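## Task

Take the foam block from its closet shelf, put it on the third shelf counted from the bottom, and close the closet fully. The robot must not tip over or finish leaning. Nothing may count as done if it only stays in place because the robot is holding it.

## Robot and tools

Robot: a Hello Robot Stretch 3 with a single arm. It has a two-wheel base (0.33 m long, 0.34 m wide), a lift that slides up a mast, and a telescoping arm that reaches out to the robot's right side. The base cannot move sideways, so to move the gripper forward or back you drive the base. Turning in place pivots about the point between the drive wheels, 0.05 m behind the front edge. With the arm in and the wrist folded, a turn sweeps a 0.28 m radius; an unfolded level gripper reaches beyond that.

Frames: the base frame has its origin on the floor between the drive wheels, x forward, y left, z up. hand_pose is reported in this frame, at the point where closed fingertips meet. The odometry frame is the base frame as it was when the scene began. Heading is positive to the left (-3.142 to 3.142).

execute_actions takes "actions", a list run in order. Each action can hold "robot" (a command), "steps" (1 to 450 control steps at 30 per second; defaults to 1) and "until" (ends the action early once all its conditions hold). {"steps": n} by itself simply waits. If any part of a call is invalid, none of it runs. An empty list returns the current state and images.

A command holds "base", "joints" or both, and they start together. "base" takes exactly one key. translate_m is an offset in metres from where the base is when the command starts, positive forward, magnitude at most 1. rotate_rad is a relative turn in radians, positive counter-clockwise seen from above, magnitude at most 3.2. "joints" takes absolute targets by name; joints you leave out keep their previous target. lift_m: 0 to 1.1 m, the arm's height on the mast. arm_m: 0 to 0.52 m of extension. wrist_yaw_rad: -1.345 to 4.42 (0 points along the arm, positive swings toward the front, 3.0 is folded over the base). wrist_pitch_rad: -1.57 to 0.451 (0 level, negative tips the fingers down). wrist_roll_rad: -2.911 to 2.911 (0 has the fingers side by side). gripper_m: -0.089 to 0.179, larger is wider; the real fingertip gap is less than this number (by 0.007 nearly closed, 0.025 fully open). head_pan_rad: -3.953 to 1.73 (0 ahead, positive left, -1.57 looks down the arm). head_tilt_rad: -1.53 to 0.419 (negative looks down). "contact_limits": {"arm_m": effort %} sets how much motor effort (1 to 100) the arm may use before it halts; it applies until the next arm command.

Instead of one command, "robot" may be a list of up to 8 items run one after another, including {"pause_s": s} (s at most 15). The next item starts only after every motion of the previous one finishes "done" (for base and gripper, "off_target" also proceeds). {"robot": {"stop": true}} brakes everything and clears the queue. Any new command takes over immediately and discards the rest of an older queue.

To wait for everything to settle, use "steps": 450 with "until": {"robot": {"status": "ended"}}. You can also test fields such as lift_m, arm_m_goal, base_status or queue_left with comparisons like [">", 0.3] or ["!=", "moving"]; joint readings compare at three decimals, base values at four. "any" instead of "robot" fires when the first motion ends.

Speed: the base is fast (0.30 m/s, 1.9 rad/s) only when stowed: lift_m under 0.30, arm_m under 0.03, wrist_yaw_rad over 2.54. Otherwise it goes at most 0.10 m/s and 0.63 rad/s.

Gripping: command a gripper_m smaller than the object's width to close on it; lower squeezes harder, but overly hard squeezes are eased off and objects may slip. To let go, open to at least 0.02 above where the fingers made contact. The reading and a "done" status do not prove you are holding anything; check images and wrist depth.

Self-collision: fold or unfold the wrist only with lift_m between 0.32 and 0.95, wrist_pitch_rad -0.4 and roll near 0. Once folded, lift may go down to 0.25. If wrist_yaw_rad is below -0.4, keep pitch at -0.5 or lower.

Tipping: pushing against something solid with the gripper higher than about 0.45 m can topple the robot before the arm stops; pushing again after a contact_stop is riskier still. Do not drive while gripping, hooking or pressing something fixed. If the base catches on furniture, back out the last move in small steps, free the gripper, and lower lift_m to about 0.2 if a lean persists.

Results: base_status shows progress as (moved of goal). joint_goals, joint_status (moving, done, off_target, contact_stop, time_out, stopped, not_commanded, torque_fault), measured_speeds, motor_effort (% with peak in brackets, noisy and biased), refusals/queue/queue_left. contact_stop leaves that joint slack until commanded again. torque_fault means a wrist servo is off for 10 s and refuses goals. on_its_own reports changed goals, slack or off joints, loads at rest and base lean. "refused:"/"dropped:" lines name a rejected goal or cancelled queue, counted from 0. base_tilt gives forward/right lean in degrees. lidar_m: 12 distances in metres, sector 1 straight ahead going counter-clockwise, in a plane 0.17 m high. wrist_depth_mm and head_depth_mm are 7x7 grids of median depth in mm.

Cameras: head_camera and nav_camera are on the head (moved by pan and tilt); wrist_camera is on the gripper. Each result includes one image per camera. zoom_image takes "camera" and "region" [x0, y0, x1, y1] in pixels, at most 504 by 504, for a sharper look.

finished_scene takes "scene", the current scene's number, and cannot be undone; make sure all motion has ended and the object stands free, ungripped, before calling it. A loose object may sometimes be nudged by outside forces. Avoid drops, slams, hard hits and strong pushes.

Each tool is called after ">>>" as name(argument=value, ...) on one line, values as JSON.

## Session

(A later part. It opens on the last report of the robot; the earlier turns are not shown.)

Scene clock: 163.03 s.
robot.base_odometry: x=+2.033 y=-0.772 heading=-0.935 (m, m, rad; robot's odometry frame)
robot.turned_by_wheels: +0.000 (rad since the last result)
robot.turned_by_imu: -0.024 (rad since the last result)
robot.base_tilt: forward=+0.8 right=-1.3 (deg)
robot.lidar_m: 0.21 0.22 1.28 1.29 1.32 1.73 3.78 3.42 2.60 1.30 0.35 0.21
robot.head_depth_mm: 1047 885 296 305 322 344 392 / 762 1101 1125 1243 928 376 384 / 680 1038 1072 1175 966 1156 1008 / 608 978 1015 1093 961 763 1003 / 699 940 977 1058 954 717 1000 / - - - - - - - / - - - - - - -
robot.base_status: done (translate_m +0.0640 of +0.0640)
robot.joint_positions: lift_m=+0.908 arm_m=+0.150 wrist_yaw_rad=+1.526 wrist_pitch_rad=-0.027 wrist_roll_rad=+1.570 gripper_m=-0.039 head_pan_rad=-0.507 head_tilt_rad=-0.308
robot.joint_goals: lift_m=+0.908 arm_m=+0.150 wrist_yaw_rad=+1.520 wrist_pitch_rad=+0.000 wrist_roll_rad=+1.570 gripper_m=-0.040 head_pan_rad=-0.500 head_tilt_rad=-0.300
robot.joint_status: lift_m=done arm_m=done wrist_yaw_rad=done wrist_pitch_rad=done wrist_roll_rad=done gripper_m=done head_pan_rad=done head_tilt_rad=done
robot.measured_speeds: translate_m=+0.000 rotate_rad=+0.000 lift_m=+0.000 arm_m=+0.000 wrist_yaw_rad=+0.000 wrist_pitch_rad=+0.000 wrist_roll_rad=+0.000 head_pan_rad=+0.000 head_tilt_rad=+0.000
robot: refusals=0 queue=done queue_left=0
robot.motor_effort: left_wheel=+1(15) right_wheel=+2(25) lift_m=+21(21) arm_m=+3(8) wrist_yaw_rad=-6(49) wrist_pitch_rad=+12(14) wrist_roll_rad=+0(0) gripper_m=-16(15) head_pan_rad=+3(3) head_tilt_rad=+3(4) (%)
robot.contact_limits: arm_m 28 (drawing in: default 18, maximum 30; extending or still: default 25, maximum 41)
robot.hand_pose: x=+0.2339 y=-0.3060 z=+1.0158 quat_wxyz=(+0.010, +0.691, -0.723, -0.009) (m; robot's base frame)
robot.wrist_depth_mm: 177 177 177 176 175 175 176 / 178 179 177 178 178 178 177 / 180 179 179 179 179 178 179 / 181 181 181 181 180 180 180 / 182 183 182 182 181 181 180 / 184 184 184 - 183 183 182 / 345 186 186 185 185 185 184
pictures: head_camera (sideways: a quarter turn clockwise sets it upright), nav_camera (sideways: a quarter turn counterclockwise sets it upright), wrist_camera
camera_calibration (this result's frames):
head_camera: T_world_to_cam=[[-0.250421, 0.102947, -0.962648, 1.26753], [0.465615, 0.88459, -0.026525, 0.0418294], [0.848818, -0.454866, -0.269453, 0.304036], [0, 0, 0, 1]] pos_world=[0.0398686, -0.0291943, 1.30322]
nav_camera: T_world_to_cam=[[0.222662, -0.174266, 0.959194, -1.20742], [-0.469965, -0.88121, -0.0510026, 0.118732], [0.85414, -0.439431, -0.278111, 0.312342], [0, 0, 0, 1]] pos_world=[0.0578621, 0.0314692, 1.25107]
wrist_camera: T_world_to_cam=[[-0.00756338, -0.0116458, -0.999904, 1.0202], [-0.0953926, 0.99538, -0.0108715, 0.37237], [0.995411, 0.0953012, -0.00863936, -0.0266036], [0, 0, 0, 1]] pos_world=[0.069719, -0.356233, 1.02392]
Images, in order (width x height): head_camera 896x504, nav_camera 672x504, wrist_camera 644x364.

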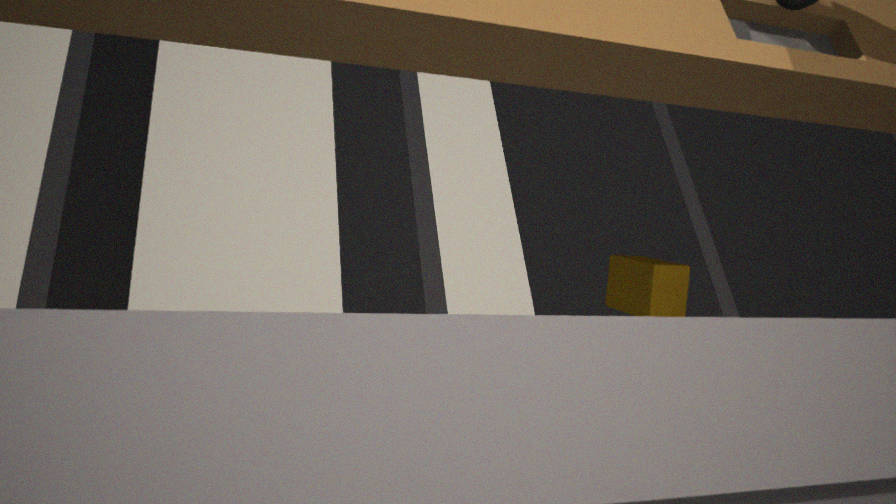

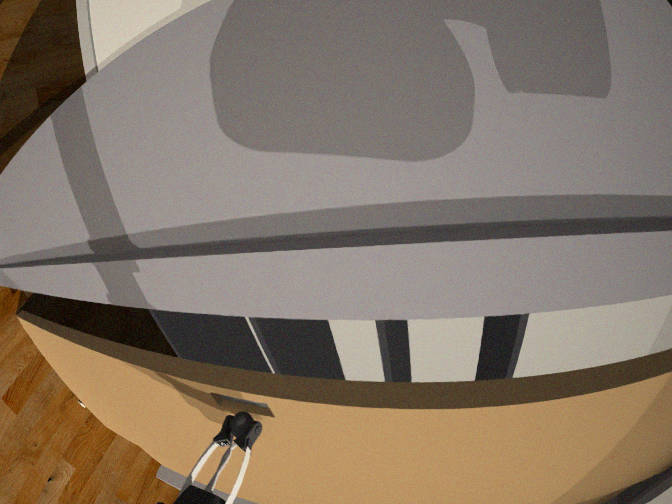

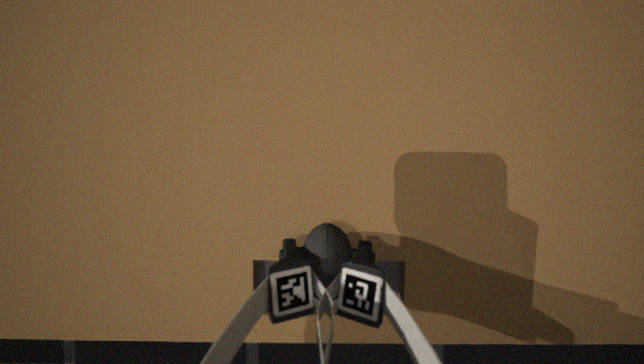

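>>> execute_actions(actions=[{"robot":[{"base":{"translate_m":-0.05}},{"joints":{"arm_m":0.015,"wrist_yaw_rad":1.57}},{"base":{"rotate_rad":0.03}},{"base":{"translate_m":0.03}}],"steps":300,"until":{"robot":{"status":"ended"}}}])

Scene clock: 170.50 s.
robot.base_odometry: x=+2.022 y=-0.755 heading=-0.905 (m, m, rad; robot's odometry frame)
robot.turned_by_wheels: +0.030 (rad since the last result)
robot.turned_by_imu: +0.031 (rad since the last result)
robot.base_tilt: forward=+0.7 right=-1.2 (deg)
robot.lidar_m: 0.23 0.24 1.34 1.29 1.33 1.79 3.74 3.42 2.57 1.28 0.37 0.23
robot.head_depth_mm: 742 299 308 319 337 360 405 / 769 1091 1123 1239 928 783 402 / 683 1040 1080 1175 969 1156 1041 / 687 978 1020 1102 959 797 999 / - - - 1068 954 734 995 / - - - - - - - / - - - - - - -
robot.base_status: done (translate_m +0.0300 of +0.0300)
robot.joint_positions: lift_m=+0.908 arm_m=+0.015 wrist_yaw_rad=+1.568 wrist_pitch_rad=-0.026 wrist_roll_rad=+1.570 gripper_m=-0.039 head_pan_rad=-0.507 head_tilt_rad=-0.308
robot.joint_goals: lift_m=+0.908 arm_m=+0.015 wrist_yaw_rad=+1.570 wrist_pitch_rad=+0.000 wrist_roll_rad=+1.570 gripper_m=-0.040 head_pan_rad=-0.500 head_tilt_rad=-0.300
robot.joint_status: lift_m=done arm_m=done wrist_yaw_rad=done wrist_pitch_rad=done wrist_roll_rad=done gripper_m=done head_pan_rad=done head_tilt_rad=done
robot.measured_speeds: translate_m=+0.000 rotate_rad=+0.000 lift_m=+0.000 arm_m=+0.000 wrist_yaw_rad=+0.000 wrist_pitch_rad=+0.000 wrist_roll_rad=+0.000 head_pan_rad=+0.000 head_tilt_rad=+0.000
robot: refusals=0 queue=done queue_left=0
robot.motor_effort: left_wheel=-2(6) right_wheel=+2(6) lift_m=+21(21) arm_m=-2(1) wrist_yaw_rad=+2(5) wrist_pitch_rad=+12(12) wrist_roll_rad=+0(0) gripper_m=-15(15) head_pan_rad=+3(2) head_tilt_rad=+4(3) (%)
robot.hand_pose: x=+0.2342 y=-0.1609 z=+1.0159 quat_wxyz=(+0.010, +0.706, -0.708, -0.009) (m; robot's base frame)
robot.wrist_depth_mm: 173 173 173 184 173 170 171 / 177 176 177 175 176 174 174 / 706 678 877 886 709 885 620 / 891 672 887 895 714 902 610 / 629 650 643 826 611 720 589 / 245 247 250 - 251 253 252 / 180 182 182 182 183 184 183
pictures: head_camera (sideways: a quarter turn clockwise sets it upright), nav_camera (sideways: a quarter turn counterclockwise sets it upright), wrist_camera
camera_calibration (this result's frames):
head_camera: T_world_to_cam=[[-0.250421, 0.102947, -0.962648, 1.26753], [0.465615, 0.88459, -0.026525, 0.0418294], [0.848818, -0.454866, -0.269453, 0.304036], [0, 0, 0, 1]] pos_world=[0.0398686, -0.0291943, 1.30322]
nav_camera: T_world_to_cam=[[0.222662, -0.174266, 0.959194, -1.20742], [-0.469965, -0.88121, -0.0510026, 0.118732], [0.85414, -0.439431, -0.278111, 0.312342], [0, 0, 0, 1]] pos_world=[0.0578621, 0.0314692, 1.25107]
wrist_camera: T_world_to_cam=[[-0.0066357, -0.0119501, -0.999907, 1.02174], [-0.136909, 0.990523, -0.0109294, 0.237027], [0.990561, 0.136824, -0.0082089, -0.0333083], [0, 0, 0, 1]] pos_world=[0.0722251, -0.218014, 1.02396]
Images, in order (width x height): head_camera 896x504, nav_camera 672x504, wrist_camera 644x364.

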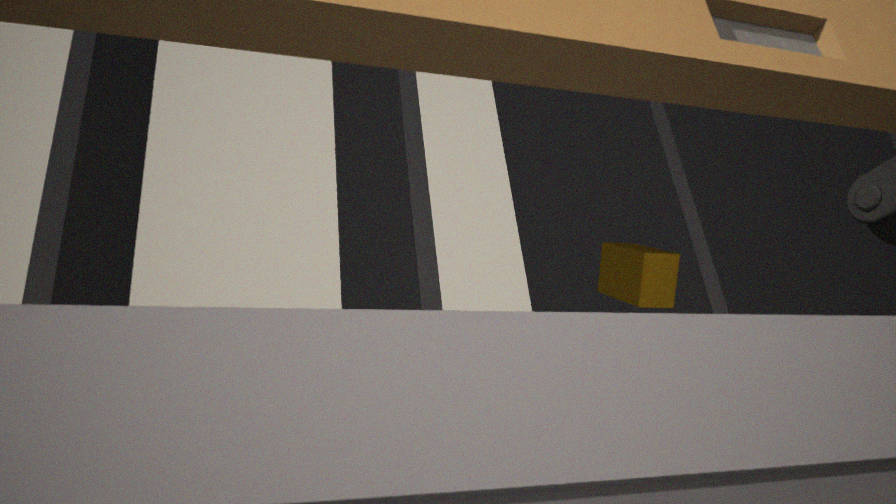

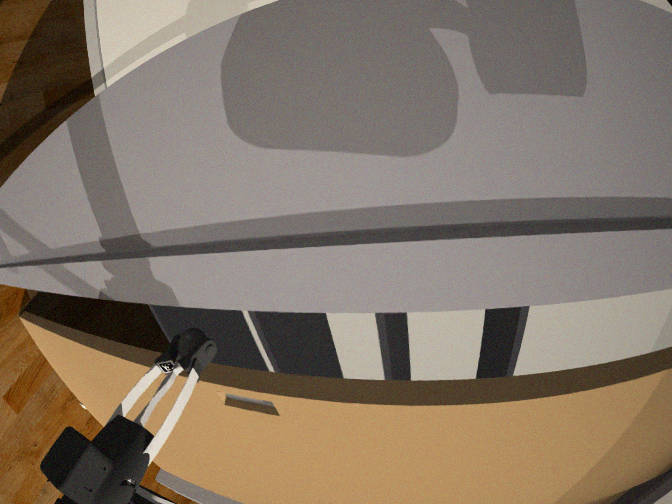

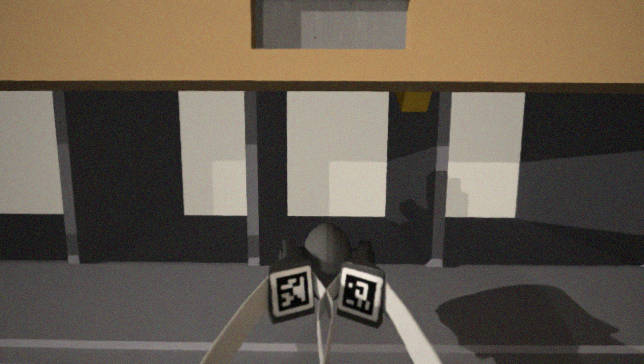

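>>> execute_actions(actions=[{"robot":[{"base":{"translate_m":0.05}},{"joints":{"arm_m":0.36},"contact_limits":{"arm_m":28}}],"steps":300,"until":{"robot":{"status":"ended"}}}])

Scene clock: 176.87 s.
robot.base_odometry: x=+2.053 y=-0.795 heading=-0.905 (m, m, rad; robot's odometry frame)
robot.turned_by_wheels: +0.000 (rad since the last result)
robot.turned_by_imu: +0.001 (rad since the last result)
robot.base_tilt: forward=+0.7 right=-1.2 (deg)
robot.lidar_m: 0.18 0.19 1.27 1.29 1.33 1.78 3.82 3.45 2.58 0.87 0.56 0.18
robot.head_depth_mm: 740 1096 1138 1257 987 1206 1018 / 659 1041 1085 1172 973 1149 1012 / 596 982 1027 1101 966 768 1006 / - - - - 916 709 986 / - - - - - - - / - - - - - - - / - - - - - - -
robot.base_status: done (translate_m +0.0500 of +0.0500)
robot.joint_positions: lift_m=+0.908 arm_m=+0.360 wrist_yaw_rad=+1.585 wrist_pitch_rad=-0.025 wrist_roll_rad=+1.570 gripper_m=-0.039 head_pan_rad=-0.507 head_tilt_rad=-0.308
robot.joint_goals: lift_m=+0.908 arm_m=+0.360 wrist_yaw_rad=+1.570 wrist_pitch_rad=+0.000 wrist_roll_rad=+1.570 gripper_m=-0.040 head_pan_rad=-0.500 head_tilt_rad=-0.300
robot.joint_status: lift_m=done arm_m=done wrist_yaw_rad=done wrist_pitch_rad=done wrist_roll_rad=done gripper_m=done head_pan_rad=done head_tilt_rad=done
robot.measured_speeds: translate_m=+0.000 rotate_rad=+0.000 lift_m=+0.000 arm_m=+0.000 wrist_yaw_rad=+0.000 wrist_pitch_rad=+0.000 wrist_roll_rad=+0.000 head_pan_rad=+0.000 head_tilt_rad=+0.000
robot: refusals=0 queue=done queue_left=0
robot.on_its_own: wrist_yaw_rad is at rest, and its effort (-14) is outside its rest range (-12 to +12)
robot.motor_effort: left_wheel=+2(10) right_wheel=-2(11) lift_m=+21(21) arm_m=+5(10) wrist_yaw_rad=-14(68) wrist_pitch_rad=+11(12) wrist_roll_rad=+0(0) gripper_m=-16(15) head_pan_rad=+1(3) head_tilt_rad=+3(3) (%)
robot.contact_limits: arm_m 28 (drawing in: default 18, maximum 30; extending or still: default 25, maximum 41)
robot.hand_pose: x=+0.2342 y=-0.5009 z=+1.0162 quat_wxyz=(+0.010, +0.712, -0.702, -0.008) (m; robot's base frame)
robot.wrist_depth_mm: 131 131 130 130 129 129 128 / 134 134 133 133 132 132 131 / 137 137 136 148 136 135 135 / 141 140 140 150 144 137 138 / 488 144 142 141 142 142 141 / 712 664 908 - 535 905 623 / 759 669 820 864 773 815 626
pictures: head_camera (sideways: a quarter turn clockwise sets it upright), nav_camera (sideways: a quarter turn counterclockwise sets it upright), wrist_camera
camera_calibration (this result's frames):
head_camera: T_world_to_cam=[[-0.250421, 0.102947, -0.962648, 1.26753], [0.465615, 0.88459, -0.026525, 0.0418294], [0.848818, -0.454866, -0.269453, 0.304036], [0, 0, 0, 1]] pos_world=[0.0398686, -0.0291943, 1.30322]
nav_camera: T_world_to_cam=[[0.222662, -0.174266, 0.959194, -1.20742], [-0.469965, -0.88121, -0.0510026, 0.118732], [0.85414, -0.439431, -0.278111, 0.312342], [0, 0, 0, 1]] pos_world=[0.0578621, 0.0314692, 1.25107]
wrist_camera: T_world_to_cam=[[-0.00504401, -0.0120399, -0.999915, 1.01763], [-0.153363, 0.988107, -0.0111241, 0.576651], [0.988157, 0.153294, -0.00683049, 0.0206084], [0, 0, 0, 1]] pos_world=[0.0732055, -0.5607, 1.02409]
Images, in order (width x height): head_camera 896x504, nav_camera 672x504, wrist_camera 644x364.

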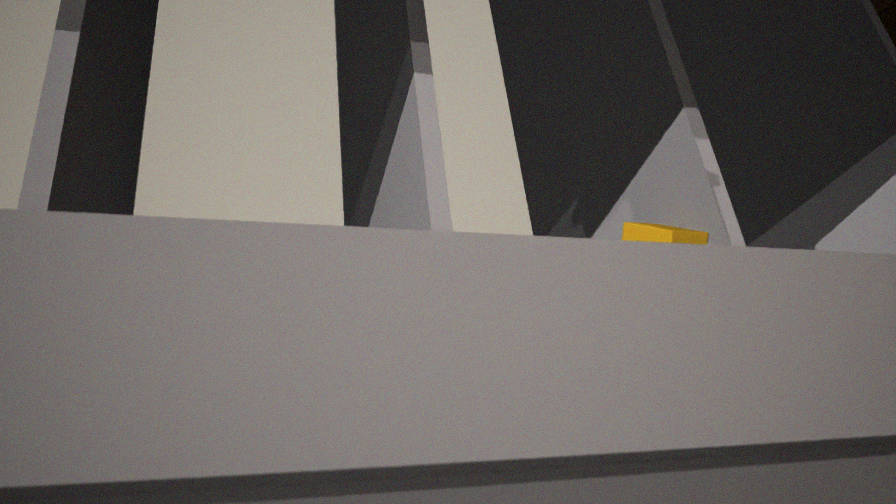

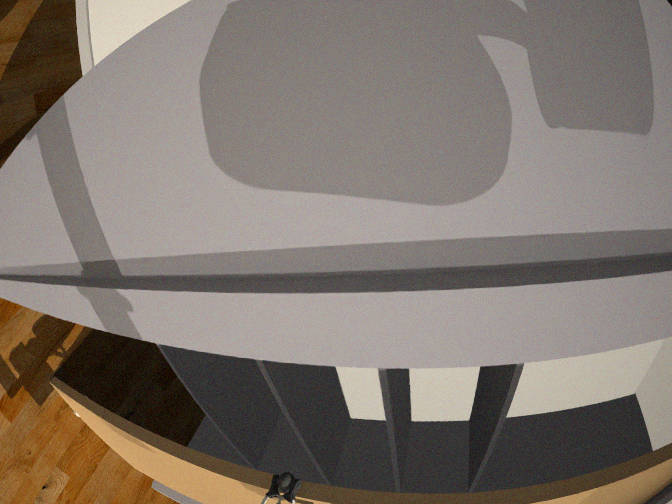

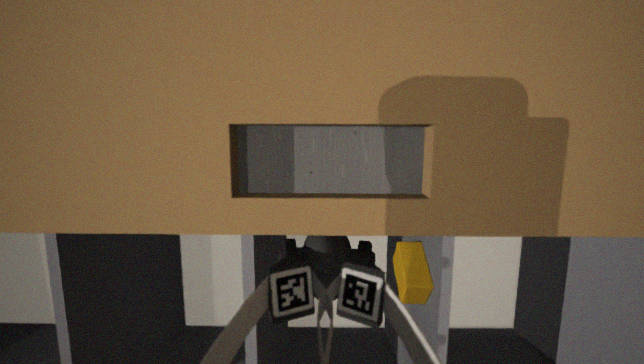

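>>> execute_actions(actions=[{"robot":{"joints":{"arm_m":0.41},"contact_limits":{"arm_m":24}},"steps":100,"until":{"robot":{"status":"ended"}}},{"robot":[{"joints":{"arm_m":0.39}},{"base":{"translate_m":-0.35}},{"base":{"rotate_rad":1.6},"joints":{"arm_m":0.0,"wrist_roll_rad":0,"head_pan_rad":-1.57,"head_tilt_rad":-0.4,"lift_m":0.84}},{"base":{"translate_m":-0.3}},{"joints":{"wrist_yaw_rad":0.0,"gripper_m":0.14}}],"steps":450,"until":{"robot":{"status":"ended"}}},{"steps":200,"until":{"robot":{"status":"ended"}}}])

Scene clock: 195.37 s.
robot.base_odometry: x=+1.606 y=-0.712 heading=+0.695 (m, m, rad; robot's odometry frame)
robot.turned_by_wheels: +1.600 (rad since the last result)
robot.turned_by_imu: +1.574 (rad since the last result)
robot.base_tilt: forward=+0.7 right=-1.2 (deg)
robot.lidar_m: 1.58 1.63 2.24 3.05 3.05 2.25 2.18 0.78 0.62 1.08 0.55 1.64
robot.head_depth_mm: 1032 1129 1180 1229 1396 1163 1451 / 1036 1142 1185 1224 1400 1204 1439 / 1045 1149 1148 1199 1391 1189 1506 / 964 1157 1242 1192 1414 1185 1467 / 989 1164 1242 1182 1438 1224 1427 / 845 990 960 1037 946 769 806 / 454 472 502 539 578 634 711
robot.base_status: done (translate_m -0.3000 of -0.3000)
robot.joint_positions: lift_m=+0.840 arm_m=+0.002 wrist_yaw_rad=+0.003 wrist_pitch_rad=-0.024 wrist_roll_rad=+0.004 gripper_m=+0.140 head_pan_rad=-1.563 head_tilt_rad=-0.395
robot.joint_goals: lift_m=+0.840 arm_m=+0.000 wrist_yaw_rad=+0.000 wrist_pitch_rad=+0.000 wrist_roll_rad=+0.000 gripper_m=+0.140 head_pan_rad=-1.570 head_tilt_rad=-0.400
robot.joint_status: lift_m=done arm_m=done wrist_yaw_rad=done wrist_pitch_rad=done wrist_roll_rad=done gripper_m=done head_pan_rad=done head_tilt_rad=done
robot.measured_speeds: translate_m=+0.000 rotate_rad=+0.000 lift_m=+0.000 arm_m=+0.000 wrist_yaw_rad=+0.000 wrist_pitch_rad=+0.000 wrist_roll_rad=+0.000 head_pan_rad=+0.000 head_tilt_rad=+0.000
robot: refusals=0 queue=done queue_left=0
robot.motor_effort: left_wheel=-3(10) right_wheel=+3(10) lift_m=+20(21) arm_m=-2(7) wrist_yaw_rad=-3(38) wrist_pitch_rad=+11(11) wrist_roll_rad=-2(3) gripper_m=+0(90) head_pan_rad=-2(34) head_tilt_rad=-1(11) (%)
robot.hand_pose: x=-0.0207 y=-0.4030 z=+0.9486 quat_wxyz=(+0.706, +0.010, -0.708, -0.008) (m; robot's base frame)
robot.wrist_depth_mm: 270 318 887 956 927 911 304 / 278 319 718 896 875 882 306 / 285 319 848 - - 967 303 / 293 319 825 - - - 312 / 311 306 708 - - 703 310 / 320 304 - - - - 316 / 333 344 782 845 860 797 322
pictures: head_camera (sideways: a quarter turn clockwise sets it upright), nav_camera (sideways: a quarter turn counterclockwise sets it upright), wrist_camera
camera_calibration (this result's frames):
head_camera: T_world_to_cam=[[-0.0342602, 0.35167, -0.935497, 1.23076], [0.999181, 0.0322301, -0.0244766, 0.035905], [0.0215435, -0.935569, -0.352486, 0.417146], [0, 0, 0, 1]] pos_world=[-0.00269639, -0.043708, 1.29929]
nav_camera: T_world_to_cam=[[-0.0414883, -0.362262, 0.931153, -1.16919], [-0.998432, -0.0200331, -0.0522797, 0.123613], [0.0375928, -0.931861, -0.360863, 0.425021], [0, 0, 0, 1]] pos_world=[0.0589331, -0.0250176, 1.24853]
wrist_camera: T_world_to_cam=[[-0.999706, -0.023554, 0.0058043, -0.0293289], [-0.00959318, 0.164091, -0.986399, 1.03612], [0.0222812, -0.986164, -0.164269, -0.0728934], [0, 0, 0, 1]] pos_world=[-0.0177564, -0.242593, 1.01022]
Images, in order (width x height): head_camera 896x504, nav_camera 672x504, wrist_camera 644x364.

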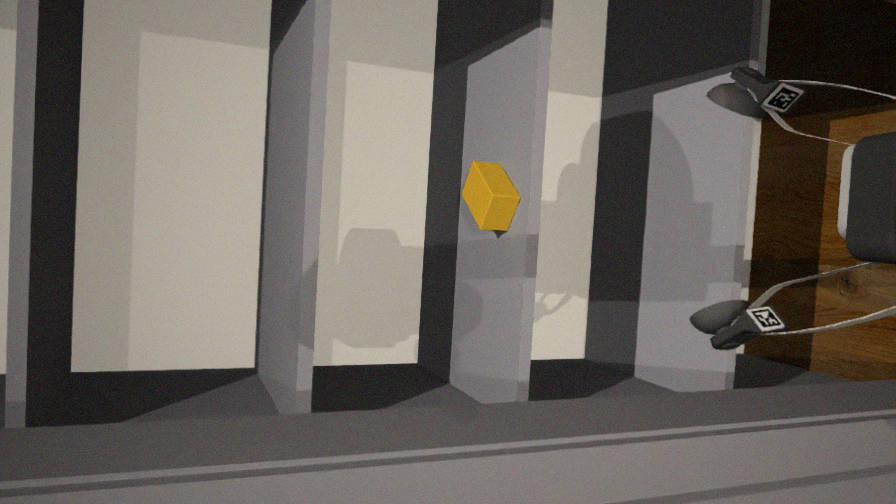

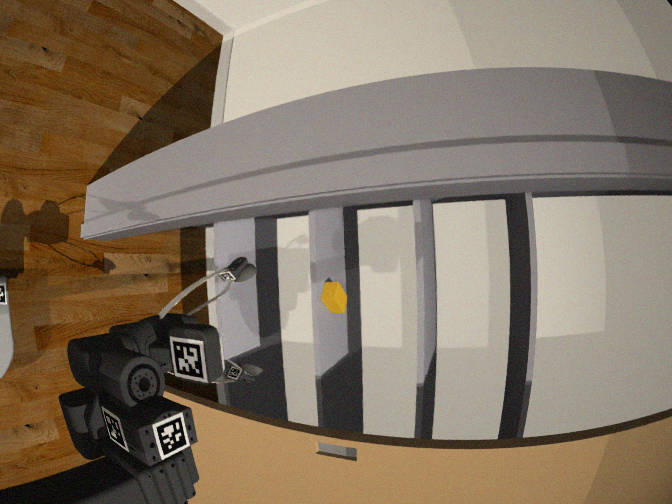

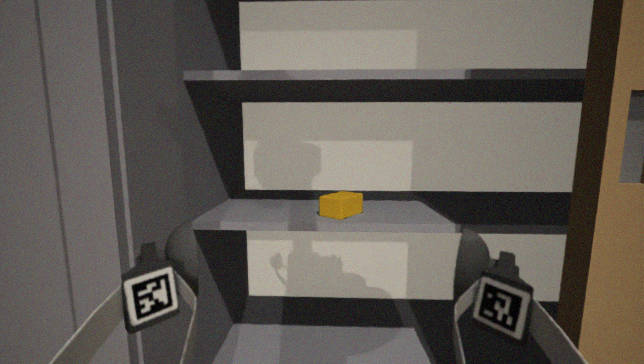

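>>> execute_actions(actions=[{"robot":{"base":{"translate_m":-0.02},"joints":{"lift_m":0.79,"arm_m":0.22}},"steps":200,"until":{"robot":{"status":"ended"}}}])

Scene clock: 199.27 s.
robot.base_odometry: x=+1.591 y=-0.724 heading=+0.695 (m, m, rad; robot's odometry frame)
robot.turned_by_wheels: +0.000 (rad since the last result)
robot.turned_by_imu: +0.001 (rad since the last result)
robot.base_tilt: forward=+0.7 right=-1.3 (deg)
robot.lidar_m: 1.59 1.65 2.27 3.46 3.03 2.24 2.16 0.78 0.61 1.16 0.56 1.66
robot.head_depth_mm: 1032 1132 1172 1227 1395 1230 - / 1035 1136 1182 1217 1404 1296 - / 1044 1146 1153 1204 1381 - - / 968 1150 1243 1188 1413 1167 1406 / 985 1163 1245 1184 1430 1221 1421 / 895 1066 1027 1057 1191 1136 1299 / 505 520 537 554 594 644 712
robot.base_status: done (translate_m -0.0200 of -0.0200)
robot.joint_positions: lift_m=+0.790 arm_m=+0.220 wrist_yaw_rad=+0.002 wrist_pitch_rad=-0.024 wrist_roll_rad=+0.004 gripper_m=+0.140 head_pan_rad=-1.563 head_tilt_rad=-0.395
robot.joint_goals: lift_m=+0.790 arm_m=+0.220 wrist_yaw_rad=+0.000 wrist_pitch_rad=+0.000 wrist_roll_rad=+0.000 gripper_m=+0.140 head_pan_rad=-1.570 head_tilt_rad=-0.400
robot.joint_status: lift_m=done arm_m=done wrist_yaw_rad=done wrist_pitch_rad=done wrist_roll_rad=done gripper_m=done head_pan_rad=done head_tilt_rad=done
robot.measured_speeds: translate_m=+0.000 rotate_rad=+0.000 lift_m=+0.000 arm_m=+0.000 wrist_yaw_rad=+0.000 wrist_pitch_rad=+0.000 wrist_roll_rad=+0.000 head_pan_rad=+0.000 head_tilt_rad=+0.000
robot: refusals=0 queue=done queue_left=0
robot.motor_effort: left_wheel=-3(10) right_wheel=+3(5) lift_m=+21(21) arm_m=+2(3) wrist_yaw_rad=-2(3) wrist_pitch_rad=+11(11) wrist_roll_rad=-2(2) gripper_m=+0(0) head_pan_rad=-1(4) head_tilt_rad=-2(2) (%)
robot.hand_pose: x=-0.0210 y=-0.6203 z=+0.8987 quat_wxyz=(+0.706, +0.009, -0.708, -0.008) (m; robot's base frame)
robot.wrist_depth_mm: 355 436 451 455 449 451 441 / 353 500 755 781 775 759 751 / 354 504 824 793 796 771 756 / 351 499 753 786 799 780 774 / 356 443 505 470 448 447 453 / 353 422 852 860 837 822 839 / 341 534 763 794 783 738 769
pictures: head_camera (sideways: a quarter turn clockwise sets it upright), nav_camera (sideways: a quarter turn counterclockwise sets it upright), wrist_camera
camera_calibration (this result's frames):
head_camera: T_world_to_cam=[[-0.0342572, 0.351678, -0.935494, 1.23075], [0.999181, 0.0322216, -0.0244764, 0.0359047], [0.0215353, -0.935566, -0.352493, 0.417156], [0, 0, 0, 1]] pos_world=[-0.00269677, -0.0437079, 1.29929]
nav_camera: T_world_to_cam=[[-0.0414914, -0.362269, 0.93115, -1.16919], [-0.998432, -0.020024, -0.0522798, 0.123613], [0.0375847, -0.931859, -0.36087, 0.42503], [0, 0, 0, 1]] pos_world=[0.0589329, -0.0250177, 1.24853]
wrist_camera: T_world_to_cam=[[-0.999736, -0.022229, 0.00580731, -0.0336751], [-0.00937588, 0.163973, -0.98642, 1.02242], [0.0209749, -0.986214, -0.164138, -0.295481], [0, 0, 0, 1]] pos_world=[-0.0178825, -0.459805, 0.960227]
Images, in order (width x height): head_camera 896x504, nav_camera 672x504, wrist_camera 644x364.

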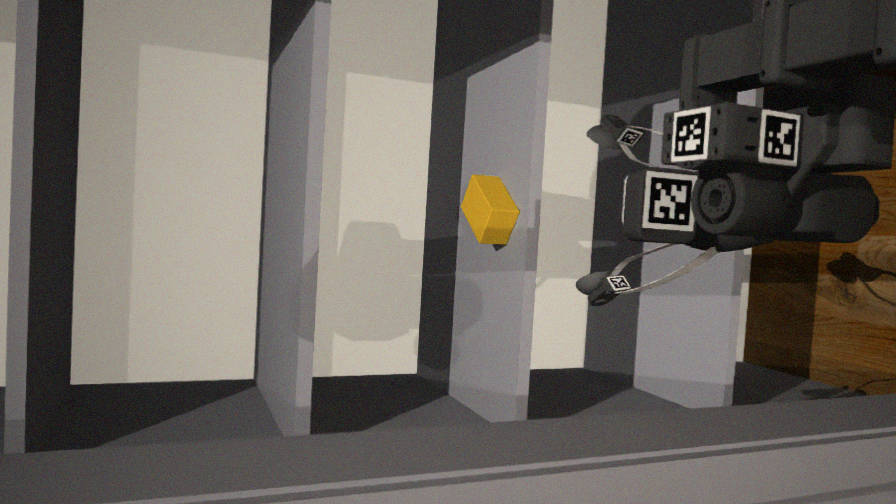

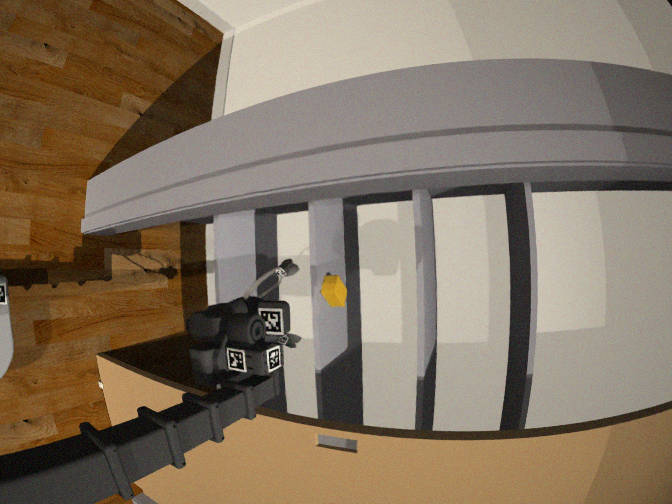

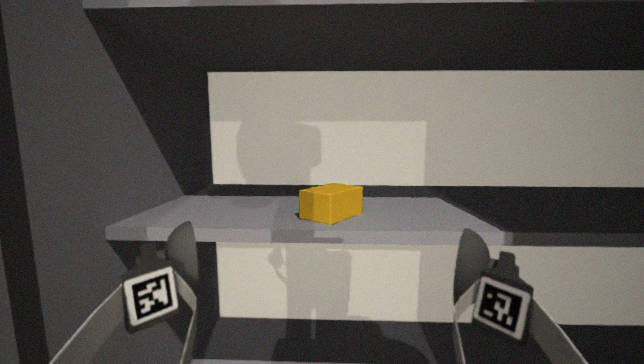

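>>> execute_actions(actions=[{"robot":[{"joints":{"arm_m":0.0}},{"joints":{"wrist_yaw_rad":1.4,"gripper_m":0.05}},{"base":{"rotate_rad":0.5}},{"base":{"translate_m":-0.27}},{"base":{"rotate_rad":-0.5}},{"base":{"translate_m":0.237},"joints":{"lift_m":0.74}},{"joints":{"wrist_yaw_rad":0.0,"gripper_m":0.175}}],"steps":450,"until":{"robot":{"status":"ended"}}},{"steps":300,"until":{"robot":{"status":"ended"}}}])

Scene clock: 219.07 s.
robot.base_odometry: x=+1.674 y=-0.824 heading=+0.695 (m, m, rad; robot's odometry frame)
robot.turned_by_wheels: +0.000 (rad since the last result)
robot.turned_by_imu: +0.003 (rad since the last result)
robot.base_tilt: forward=+0.7 right=-1.2 (deg)
robot.lidar_m: 1.60 1.65 2.27 3.19 3.03 2.24 2.16 0.60 0.50 1.14 0.44 0.57
robot.head_depth_mm: 870 1016 1018 1140 922 1163 1022 / 903 1022 1003 1141 918 1153 1018 / 930 1028 973 1147 871 1157 1323 / 969 1039 953 1157 947 1156 1315 / 971 1039 929 1166 941 1140 1312 / 897 1019 936 1064 935 1100 1210 / 736 768 781 818 577 589 607
robot.base_status: done (translate_m +0.2370 of +0.2370)
robot.joint_positions: lift_m=+0.740 arm_m=+0.002 wrist_yaw_rad=+0.003 wrist_pitch_rad=-0.024 wrist_roll_rad=+0.004 gripper_m=+0.175 head_pan_rad=-1.563 head_tilt_rad=-0.395
robot.joint_goals: lift_m=+0.740 arm_m=+0.000 wrist_yaw_rad=+0.000 wrist_pitch_rad=+0.000 wrist_roll_rad=+0.000 gripper_m=+0.175 head_pan_rad=-1.570 head_tilt_rad=-0.400
robot.joint_status: lift_m=done arm_m=done wrist_yaw_rad=done wrist_pitch_rad=done wrist_roll_rad=done gripper_m=done head_pan_rad=done head_tilt_rad=done
robot.measured_speeds: translate_m=+0.000 rotate_rad=+0.000 lift_m=+0.000 arm_m=+0.000 wrist_yaw_rad=+0.000 wrist_pitch_rad=+0.000 wrist_roll_rad=+0.000 head_pan_rad=+0.000 head_tilt_rad=+0.000
robot: refusals=0 queue=done queue_left=0
robot.motor_effort: left_wheel=+3(11) right_wheel=-2(7) lift_m=+20(22) arm_m=-2(2) wrist_yaw_rad=-3(3) wrist_pitch_rad=+11(11) wrist_roll_rad=-2(2) gripper_m=+0(91) head_pan_rad=-2(2) head_tilt_rad=-1(2) (%)
robot.hand_pose: x=-0.0207 y=-0.4030 z=+0.8487 quat_wxyz=(+0.706, +0.010, -0.708, -0.008) (m; robot's base frame)
robot.wrist_depth_mm: 249 487 578 577 587 580 581 / 250 492 819 873 859 808 830 / 249 506 858 867 878 837 875 / 251 497 672 530 679 693 693 / 249 495 906 927 885 891 882 / 239 597 833 940 949 930 908 / 265 500 700 692 698 676 699
pictures: head_camera (sideways: a quarter turn clockwise sets it upright), nav_camera (sideways: a quarter turn counterclockwise sets it upright), wrist_camera
camera_calibration (this result's frames):
head_camera: T_world_to_cam=[[-0.0342533, 0.351703, -0.935485, 1.23074], [0.999181, 0.0322106, -0.0244757, 0.0359039], [0.0215243, -0.935557, -0.352519, 0.417189], [0, 0, 0, 1]] pos_world=[-0.00269728, -0.0437077, 1.29928]
nav_camera: T_world_to_cam=[[-0.0414954, -0.362294, 0.93114, -1.16918], [-0.998432, -0.0200109, -0.0522802, 0.123613], [0.0375737, -0.931849, -0.360895, 0.425063], [0, 0, 0, 1]] pos_world=[0.0589326, -0.0250169, 1.24853]
wrist_camera: T_world_to_cam=[[-0.999705, -0.0235602, 0.00598108, -0.0289002], [-0.00976517, 0.163938, -0.986422, 0.937464], [0.0222598, -0.986189, -0.16412, -0.0894419], [0, 0, 0, 1]] pos_world=[-0.0177462, -0.242573, 0.910229]
Images, in order (width x height): head_camera 896x504, nav_camera 672x504, wrist_camera 644x364.

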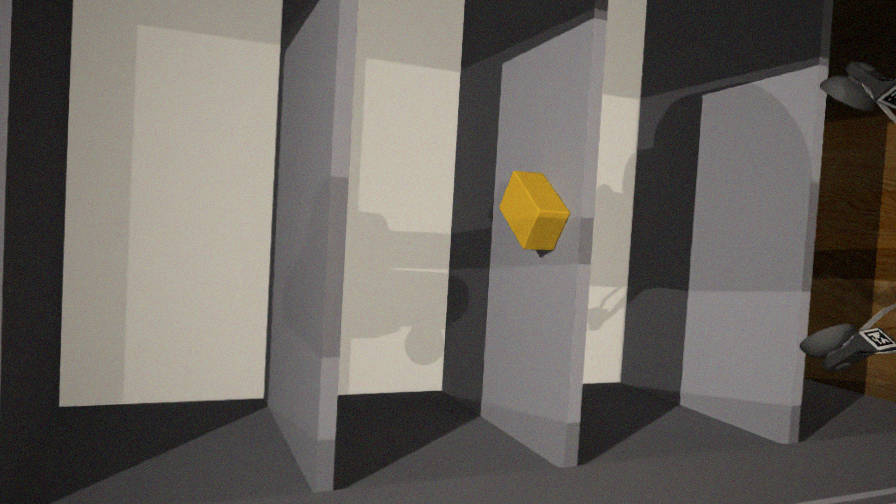

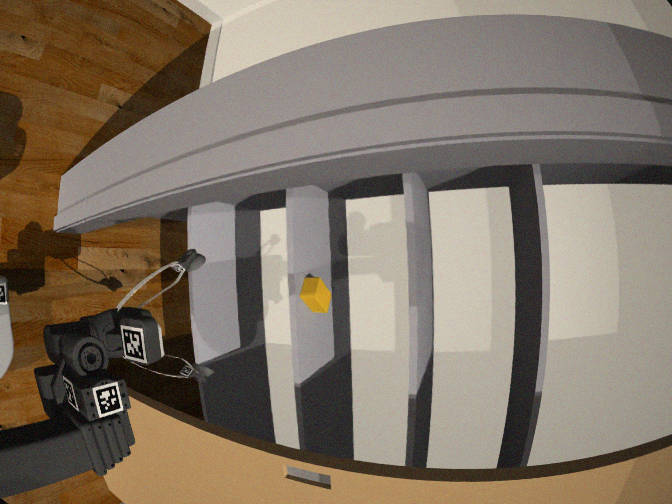

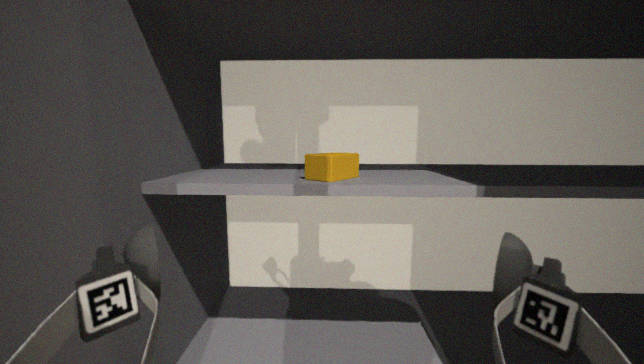

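>>> execute_actions(actions=[{"robot":{"joints":{"arm_m":0.36}},"steps":200,"until":{"robot":{"status":"ended"}}}])

Scene clock: 223.77 s.
robot.base_odometry: x=+1.674 y=-0.824 heading=+0.695 (m, m, rad; robot's odometry frame)
robot.turned_by_wheels: +0.000 (rad since the last result)
robot.turned_by_imu: -0.009 (rad since the last result)
robot.base_tilt: forward=+0.8 right=-1.2 (deg)
robot.lidar_m: 1.60 1.66 2.24 3.17 3.05 2.24 2.16 0.61 0.50 1.14 0.45 0.57
robot.head_depth_mm: 904 1020 1000 1134 916 1197 1022 / 934 1020 971 1146 905 - 1318 / 964 1028 947 1146 863 - 1323 / 962 1034 924 1157 861 1139 1353 / 975 1038 911 1169 932 1139 1352 / 932 1028 1003 1094 926 1104 1256 / 754 796 778 843 837 606 625
robot.base_status: done (translate_m +0.2370 of +0.2370)
robot.joint_positions: lift_m=+0.740 arm_m=+0.360 wrist_yaw_rad=+0.000 wrist_pitch_rad=+0.013 wrist_roll_rad=-0.009 gripper_m=+0.175 head_pan_rad=-1.564 head_tilt_rad=-0.399
robot.joint_goals: lift_m=+0.740 arm_m=+0.360 wrist_yaw_rad=+0.000 wrist_pitch_rad=+0.000 wrist_roll_rad=+0.000 gripper_m=+0.175 head_pan_rad=-1.570 head_tilt_rad=-0.400
robot.joint_status: lift_m=done arm_m=done wrist_yaw_rad=done wrist_pitch_rad=done wrist_roll_rad=done gripper_m=done head_pan_rad=done head_tilt_rad=done
robot.measured_speeds: translate_m=+0.000 rotate_rad=+0.000 lift_m=+0.000 arm_m=+0.000 wrist_yaw_rad=+0.000 wrist_pitch_rad=+0.000 wrist_roll_rad=+0.000 head_pan_rad=+0.000 head_tilt_rad=+0.000
robot: refusals=0 queue=done queue_left=0
robot.motor_effort: left_wheel=-1(11) right_wheel=+0(25) lift_m=+22(23) arm_m=+3(21) wrist_yaw_rad=-1(22) wrist_pitch_rad=-6(19) wrist_roll_rad=+4(5) gripper_m=-1(2) head_pan_rad=-2(3) head_tilt_rad=+0(2) (%)
robot.hand_pose: x=-0.0213 y=-0.7613 z=+0.8582 quat_wxyz=(+0.711, -0.004, -0.704, +0.005) (m; robot's base frame)
robot.wrist_depth_mm: 362 474 521 512 516 509 511 / 366 512 521 525 513 520 511 / 362 518 542 541 526 524 515 / 364 487 540 538 543 537 529 / 271 311 226 177 290 301 302 / 186 175 176 173 180 182 183 / - 151 148 147 146 145 143
pictures: head_camera (sideways: a quarter turn clockwise sets it upright), nav_camera (sideways: a quarter turn counterclockwise sets it upright), wrist_camera
camera_calibration (this result's frames):
head_camera: T_world_to_cam=[[-0.0340446, 0.355598, -0.934019, 1.22883], [0.999202, 0.0316416, -0.0243739, 0.035771], [0.0208866, -0.934103, -0.356391, 0.422233], [0, 0, 0, 1]] pos_world=[-0.00272667, -0.0436906, 1.2991]
nav_camera: T_world_to_cam=[[-0.0417114, -0.366119, 0.929633, -1.16721], [-0.998447, -0.0191246, -0.0523308, 0.123679], [0.0369382, -0.930371, -0.364753, 0.430087], [0, 0, 0, 1]] pos_world=[0.0589142, -0.0248311, 1.24842]
wrist_camera: T_world_to_cam=[[-0.999584, -0.0205365, 0.0202392, -0.0479967], [-0.0226858, 0.126902, -0.991656, 0.981601], [0.0177968, -0.991703, -0.127315, -0.477073], [0, 0, 0, 1]] pos_world=[-0.0172179, -0.598668, 0.913643]
Images, in order (width x height): head_camera 896x504, nav_camera 672x504, wrist_camera 644x364.

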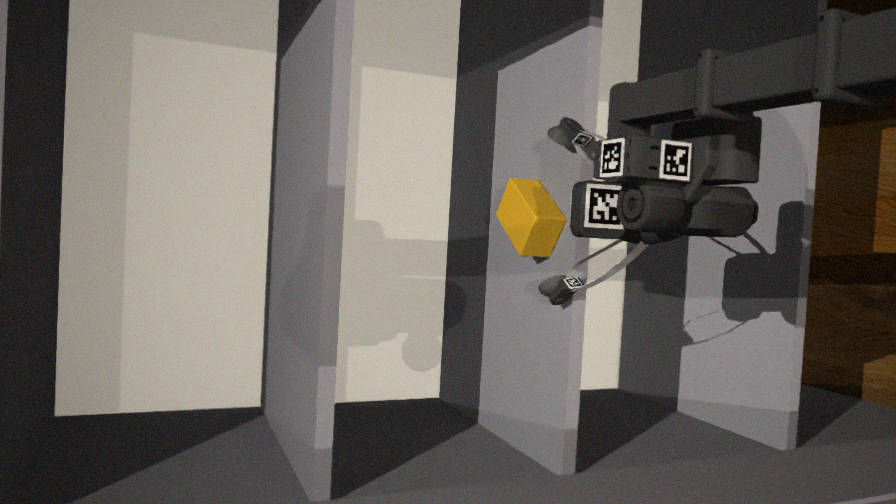

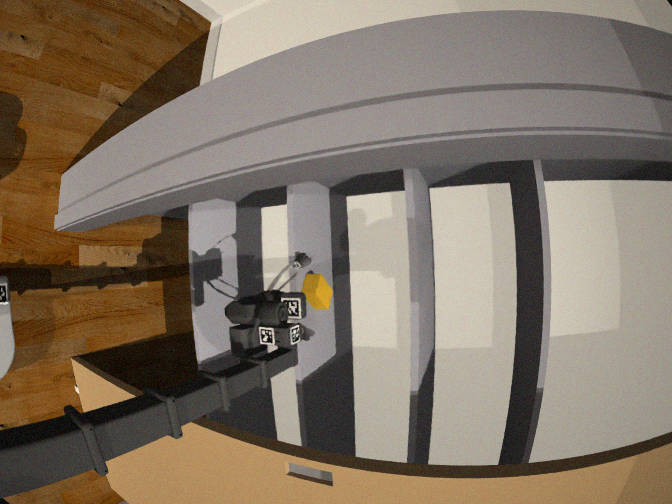

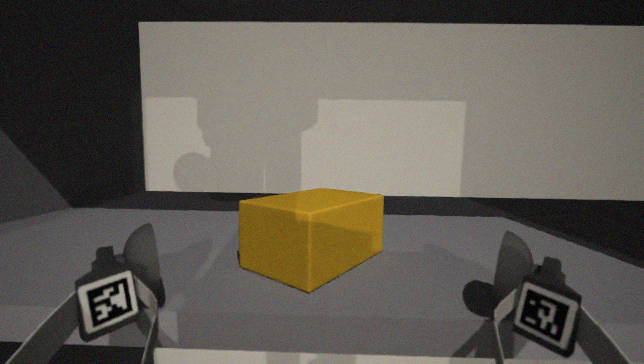

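>>> execute_actions(actions=[{"robot":[{"joints":{"lift_m":0.76,"wrist_pitch_rad":0.0}},{"joints":{"arm_m":0.425}}],"steps":200,"until":{"robot":{"status":"ended"}}}])

Scene clock: 226.63 s.
robot.base_odometry: x=+1.674 y=-0.824 heading=+0.695 (m, m, rad; robot's odometry frame)
robot.turned_by_wheels: +0.000 (rad since the last result)
robot.turned_by_imu: +0.000 (rad since the last result)
robot.base_tilt: forward=+0.8 right=-1.2 (deg)
robot.lidar_m: 1.60 1.65 2.25 3.18 3.05 2.24 2.16 0.61 0.50 1.14 0.44 0.57
robot.head_depth_mm: 905 1015 996 1140 917 1194 - / 940 1023 969 1141 910 1082 1363 / 961 1029 944 1155 - 1107 1315 / 963 1035 923 1158 917 1137 1355 / 968 1039 908 1164 934 1137 1344 / 932 1027 1000 1090 928 1100 1259 / 756 795 773 843 835 607 623
robot.base_status: done (translate_m +0.2370 of +0.2370)
robot.joint_positions: lift_m=+0.760 arm_m=+0.425 wrist_yaw_rad=+0.001 wrist_pitch_rad=-0.015 wrist_roll_rad=-0.005 gripper_m=+0.175 head_pan_rad=-1.564 head_tilt_rad=-0.399
robot.joint_goals: lift_m=+0.760 arm_m=+0.425 wrist_yaw_rad=+0.000 wrist_pitch_rad=+0.000 wrist_roll_rad=+0.000 gripper_m=+0.175 head_pan_rad=-1.570 head_tilt_rad=-0.400
robot.joint_status: lift_m=done arm_m=done wrist_yaw_rad=done wrist_pitch_rad=done wrist_roll_rad=done gripper_m=done head_pan_rad=done head_tilt_rad=done
robot.measured_speeds: translate_m=+0.000 rotate_rad=+0.000 lift_m=+0.000 arm_m=+0.000 wrist_yaw_rad=+0.000 wrist_pitch_rad=+0.000 wrist_roll_rad=+0.000 head_pan_rad=+0.000 head_tilt_rad=+0.000
robot: refusals=0 queue=done queue_left=0
robot.motor_effort: left_wheel=+0(1) right_wheel=+0(0) lift_m=+29(31) arm_m=+4(3) wrist_yaw_rad=-1(1) wrist_pitch_rad=+7(6) wrist_roll_rad=+2(4) gripper_m=-1(0) head_pan_rad=-2(2) head_tilt_rad=+0(0) (%)
robot.hand_pose: x=-0.0213 y=-0.8255 z=+0.8705 quat_wxyz=(+0.709, +0.006, -0.705, -0.005) (m; robot's base frame)
robot.wrist_depth_mm: 364 451 453 451 442 448 444 / 367 464 459 460 450 454 446 / 369 475 479 472 461 463 465 / 371 489 479 481 474 478 473 / 302 339 309 165 315 317 320 / 211 200 123 120 189 204 205 / - 146 126 116 149 143 150
pictures: head_camera (sideways: a quarter turn clockwise sets it upright), nav_camera (sideways: a quarter turn counterclockwise sets it upright), wrist_camera
camera_calibration (this result's frames):
head_camera: T_world_to_cam=[[-0.0340441, 0.355598, -0.934019, 1.22883], [0.999202, 0.0316405, -0.0243739, 0.035771], [0.0208855, -0.934103, -0.356391, 0.422233], [0, 0, 0, 1]] pos_world=[-0.00272673, -0.0436906, 1.2991]
nav_camera: T_world_to_cam=[[-0.0417118, -0.366119, 0.929633, -1.16721], [-0.998447, -0.0191234, -0.0523308, 0.123679], [0.0369371, -0.930371, -0.364753, 0.430087], [0, 0, 0, 1]] pos_world=[0.0589142, -0.0248311, 1.24842]
wrist_camera: T_world_to_cam=[[-0.999664, -0.0210347, 0.0151337, -0.0455339], [-0.0182193, 0.155243, -0.987708, 1.02201], [0.0184268, -0.987652, -0.155574, -0.511225], [0, 0, 0, 1]] pos_world=[-0.0174781, -0.66453, 0.930601]
Images, in order (width x height): head_camera 896x504, nav_camera 672x504, wrist_camera 644x364.

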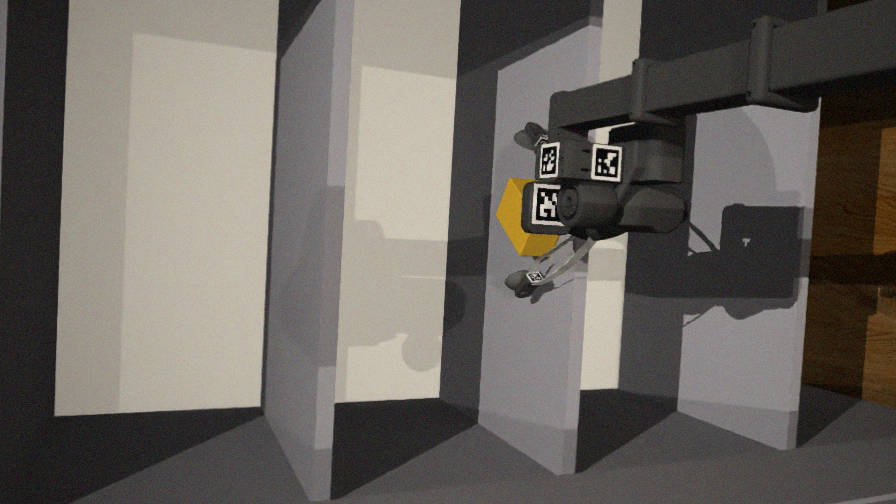

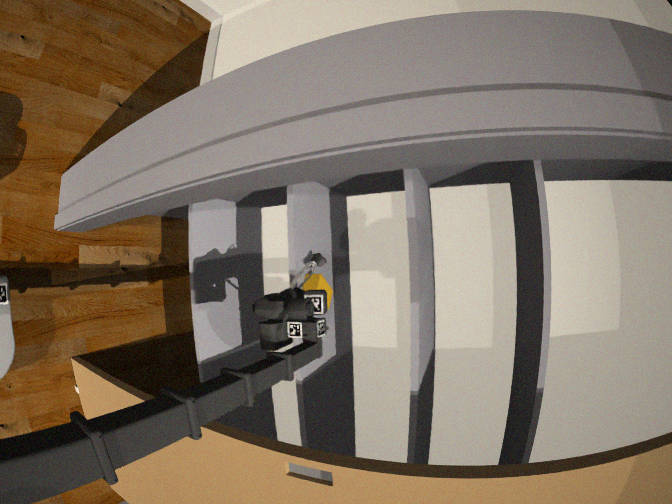

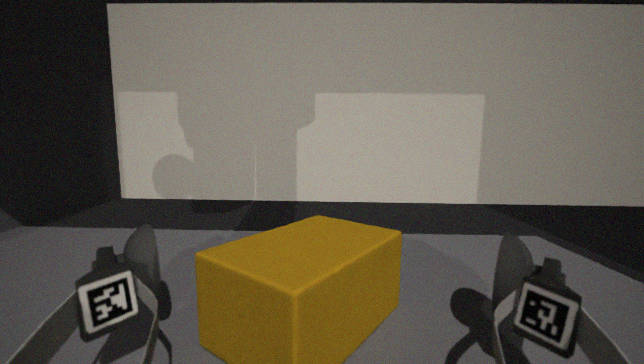

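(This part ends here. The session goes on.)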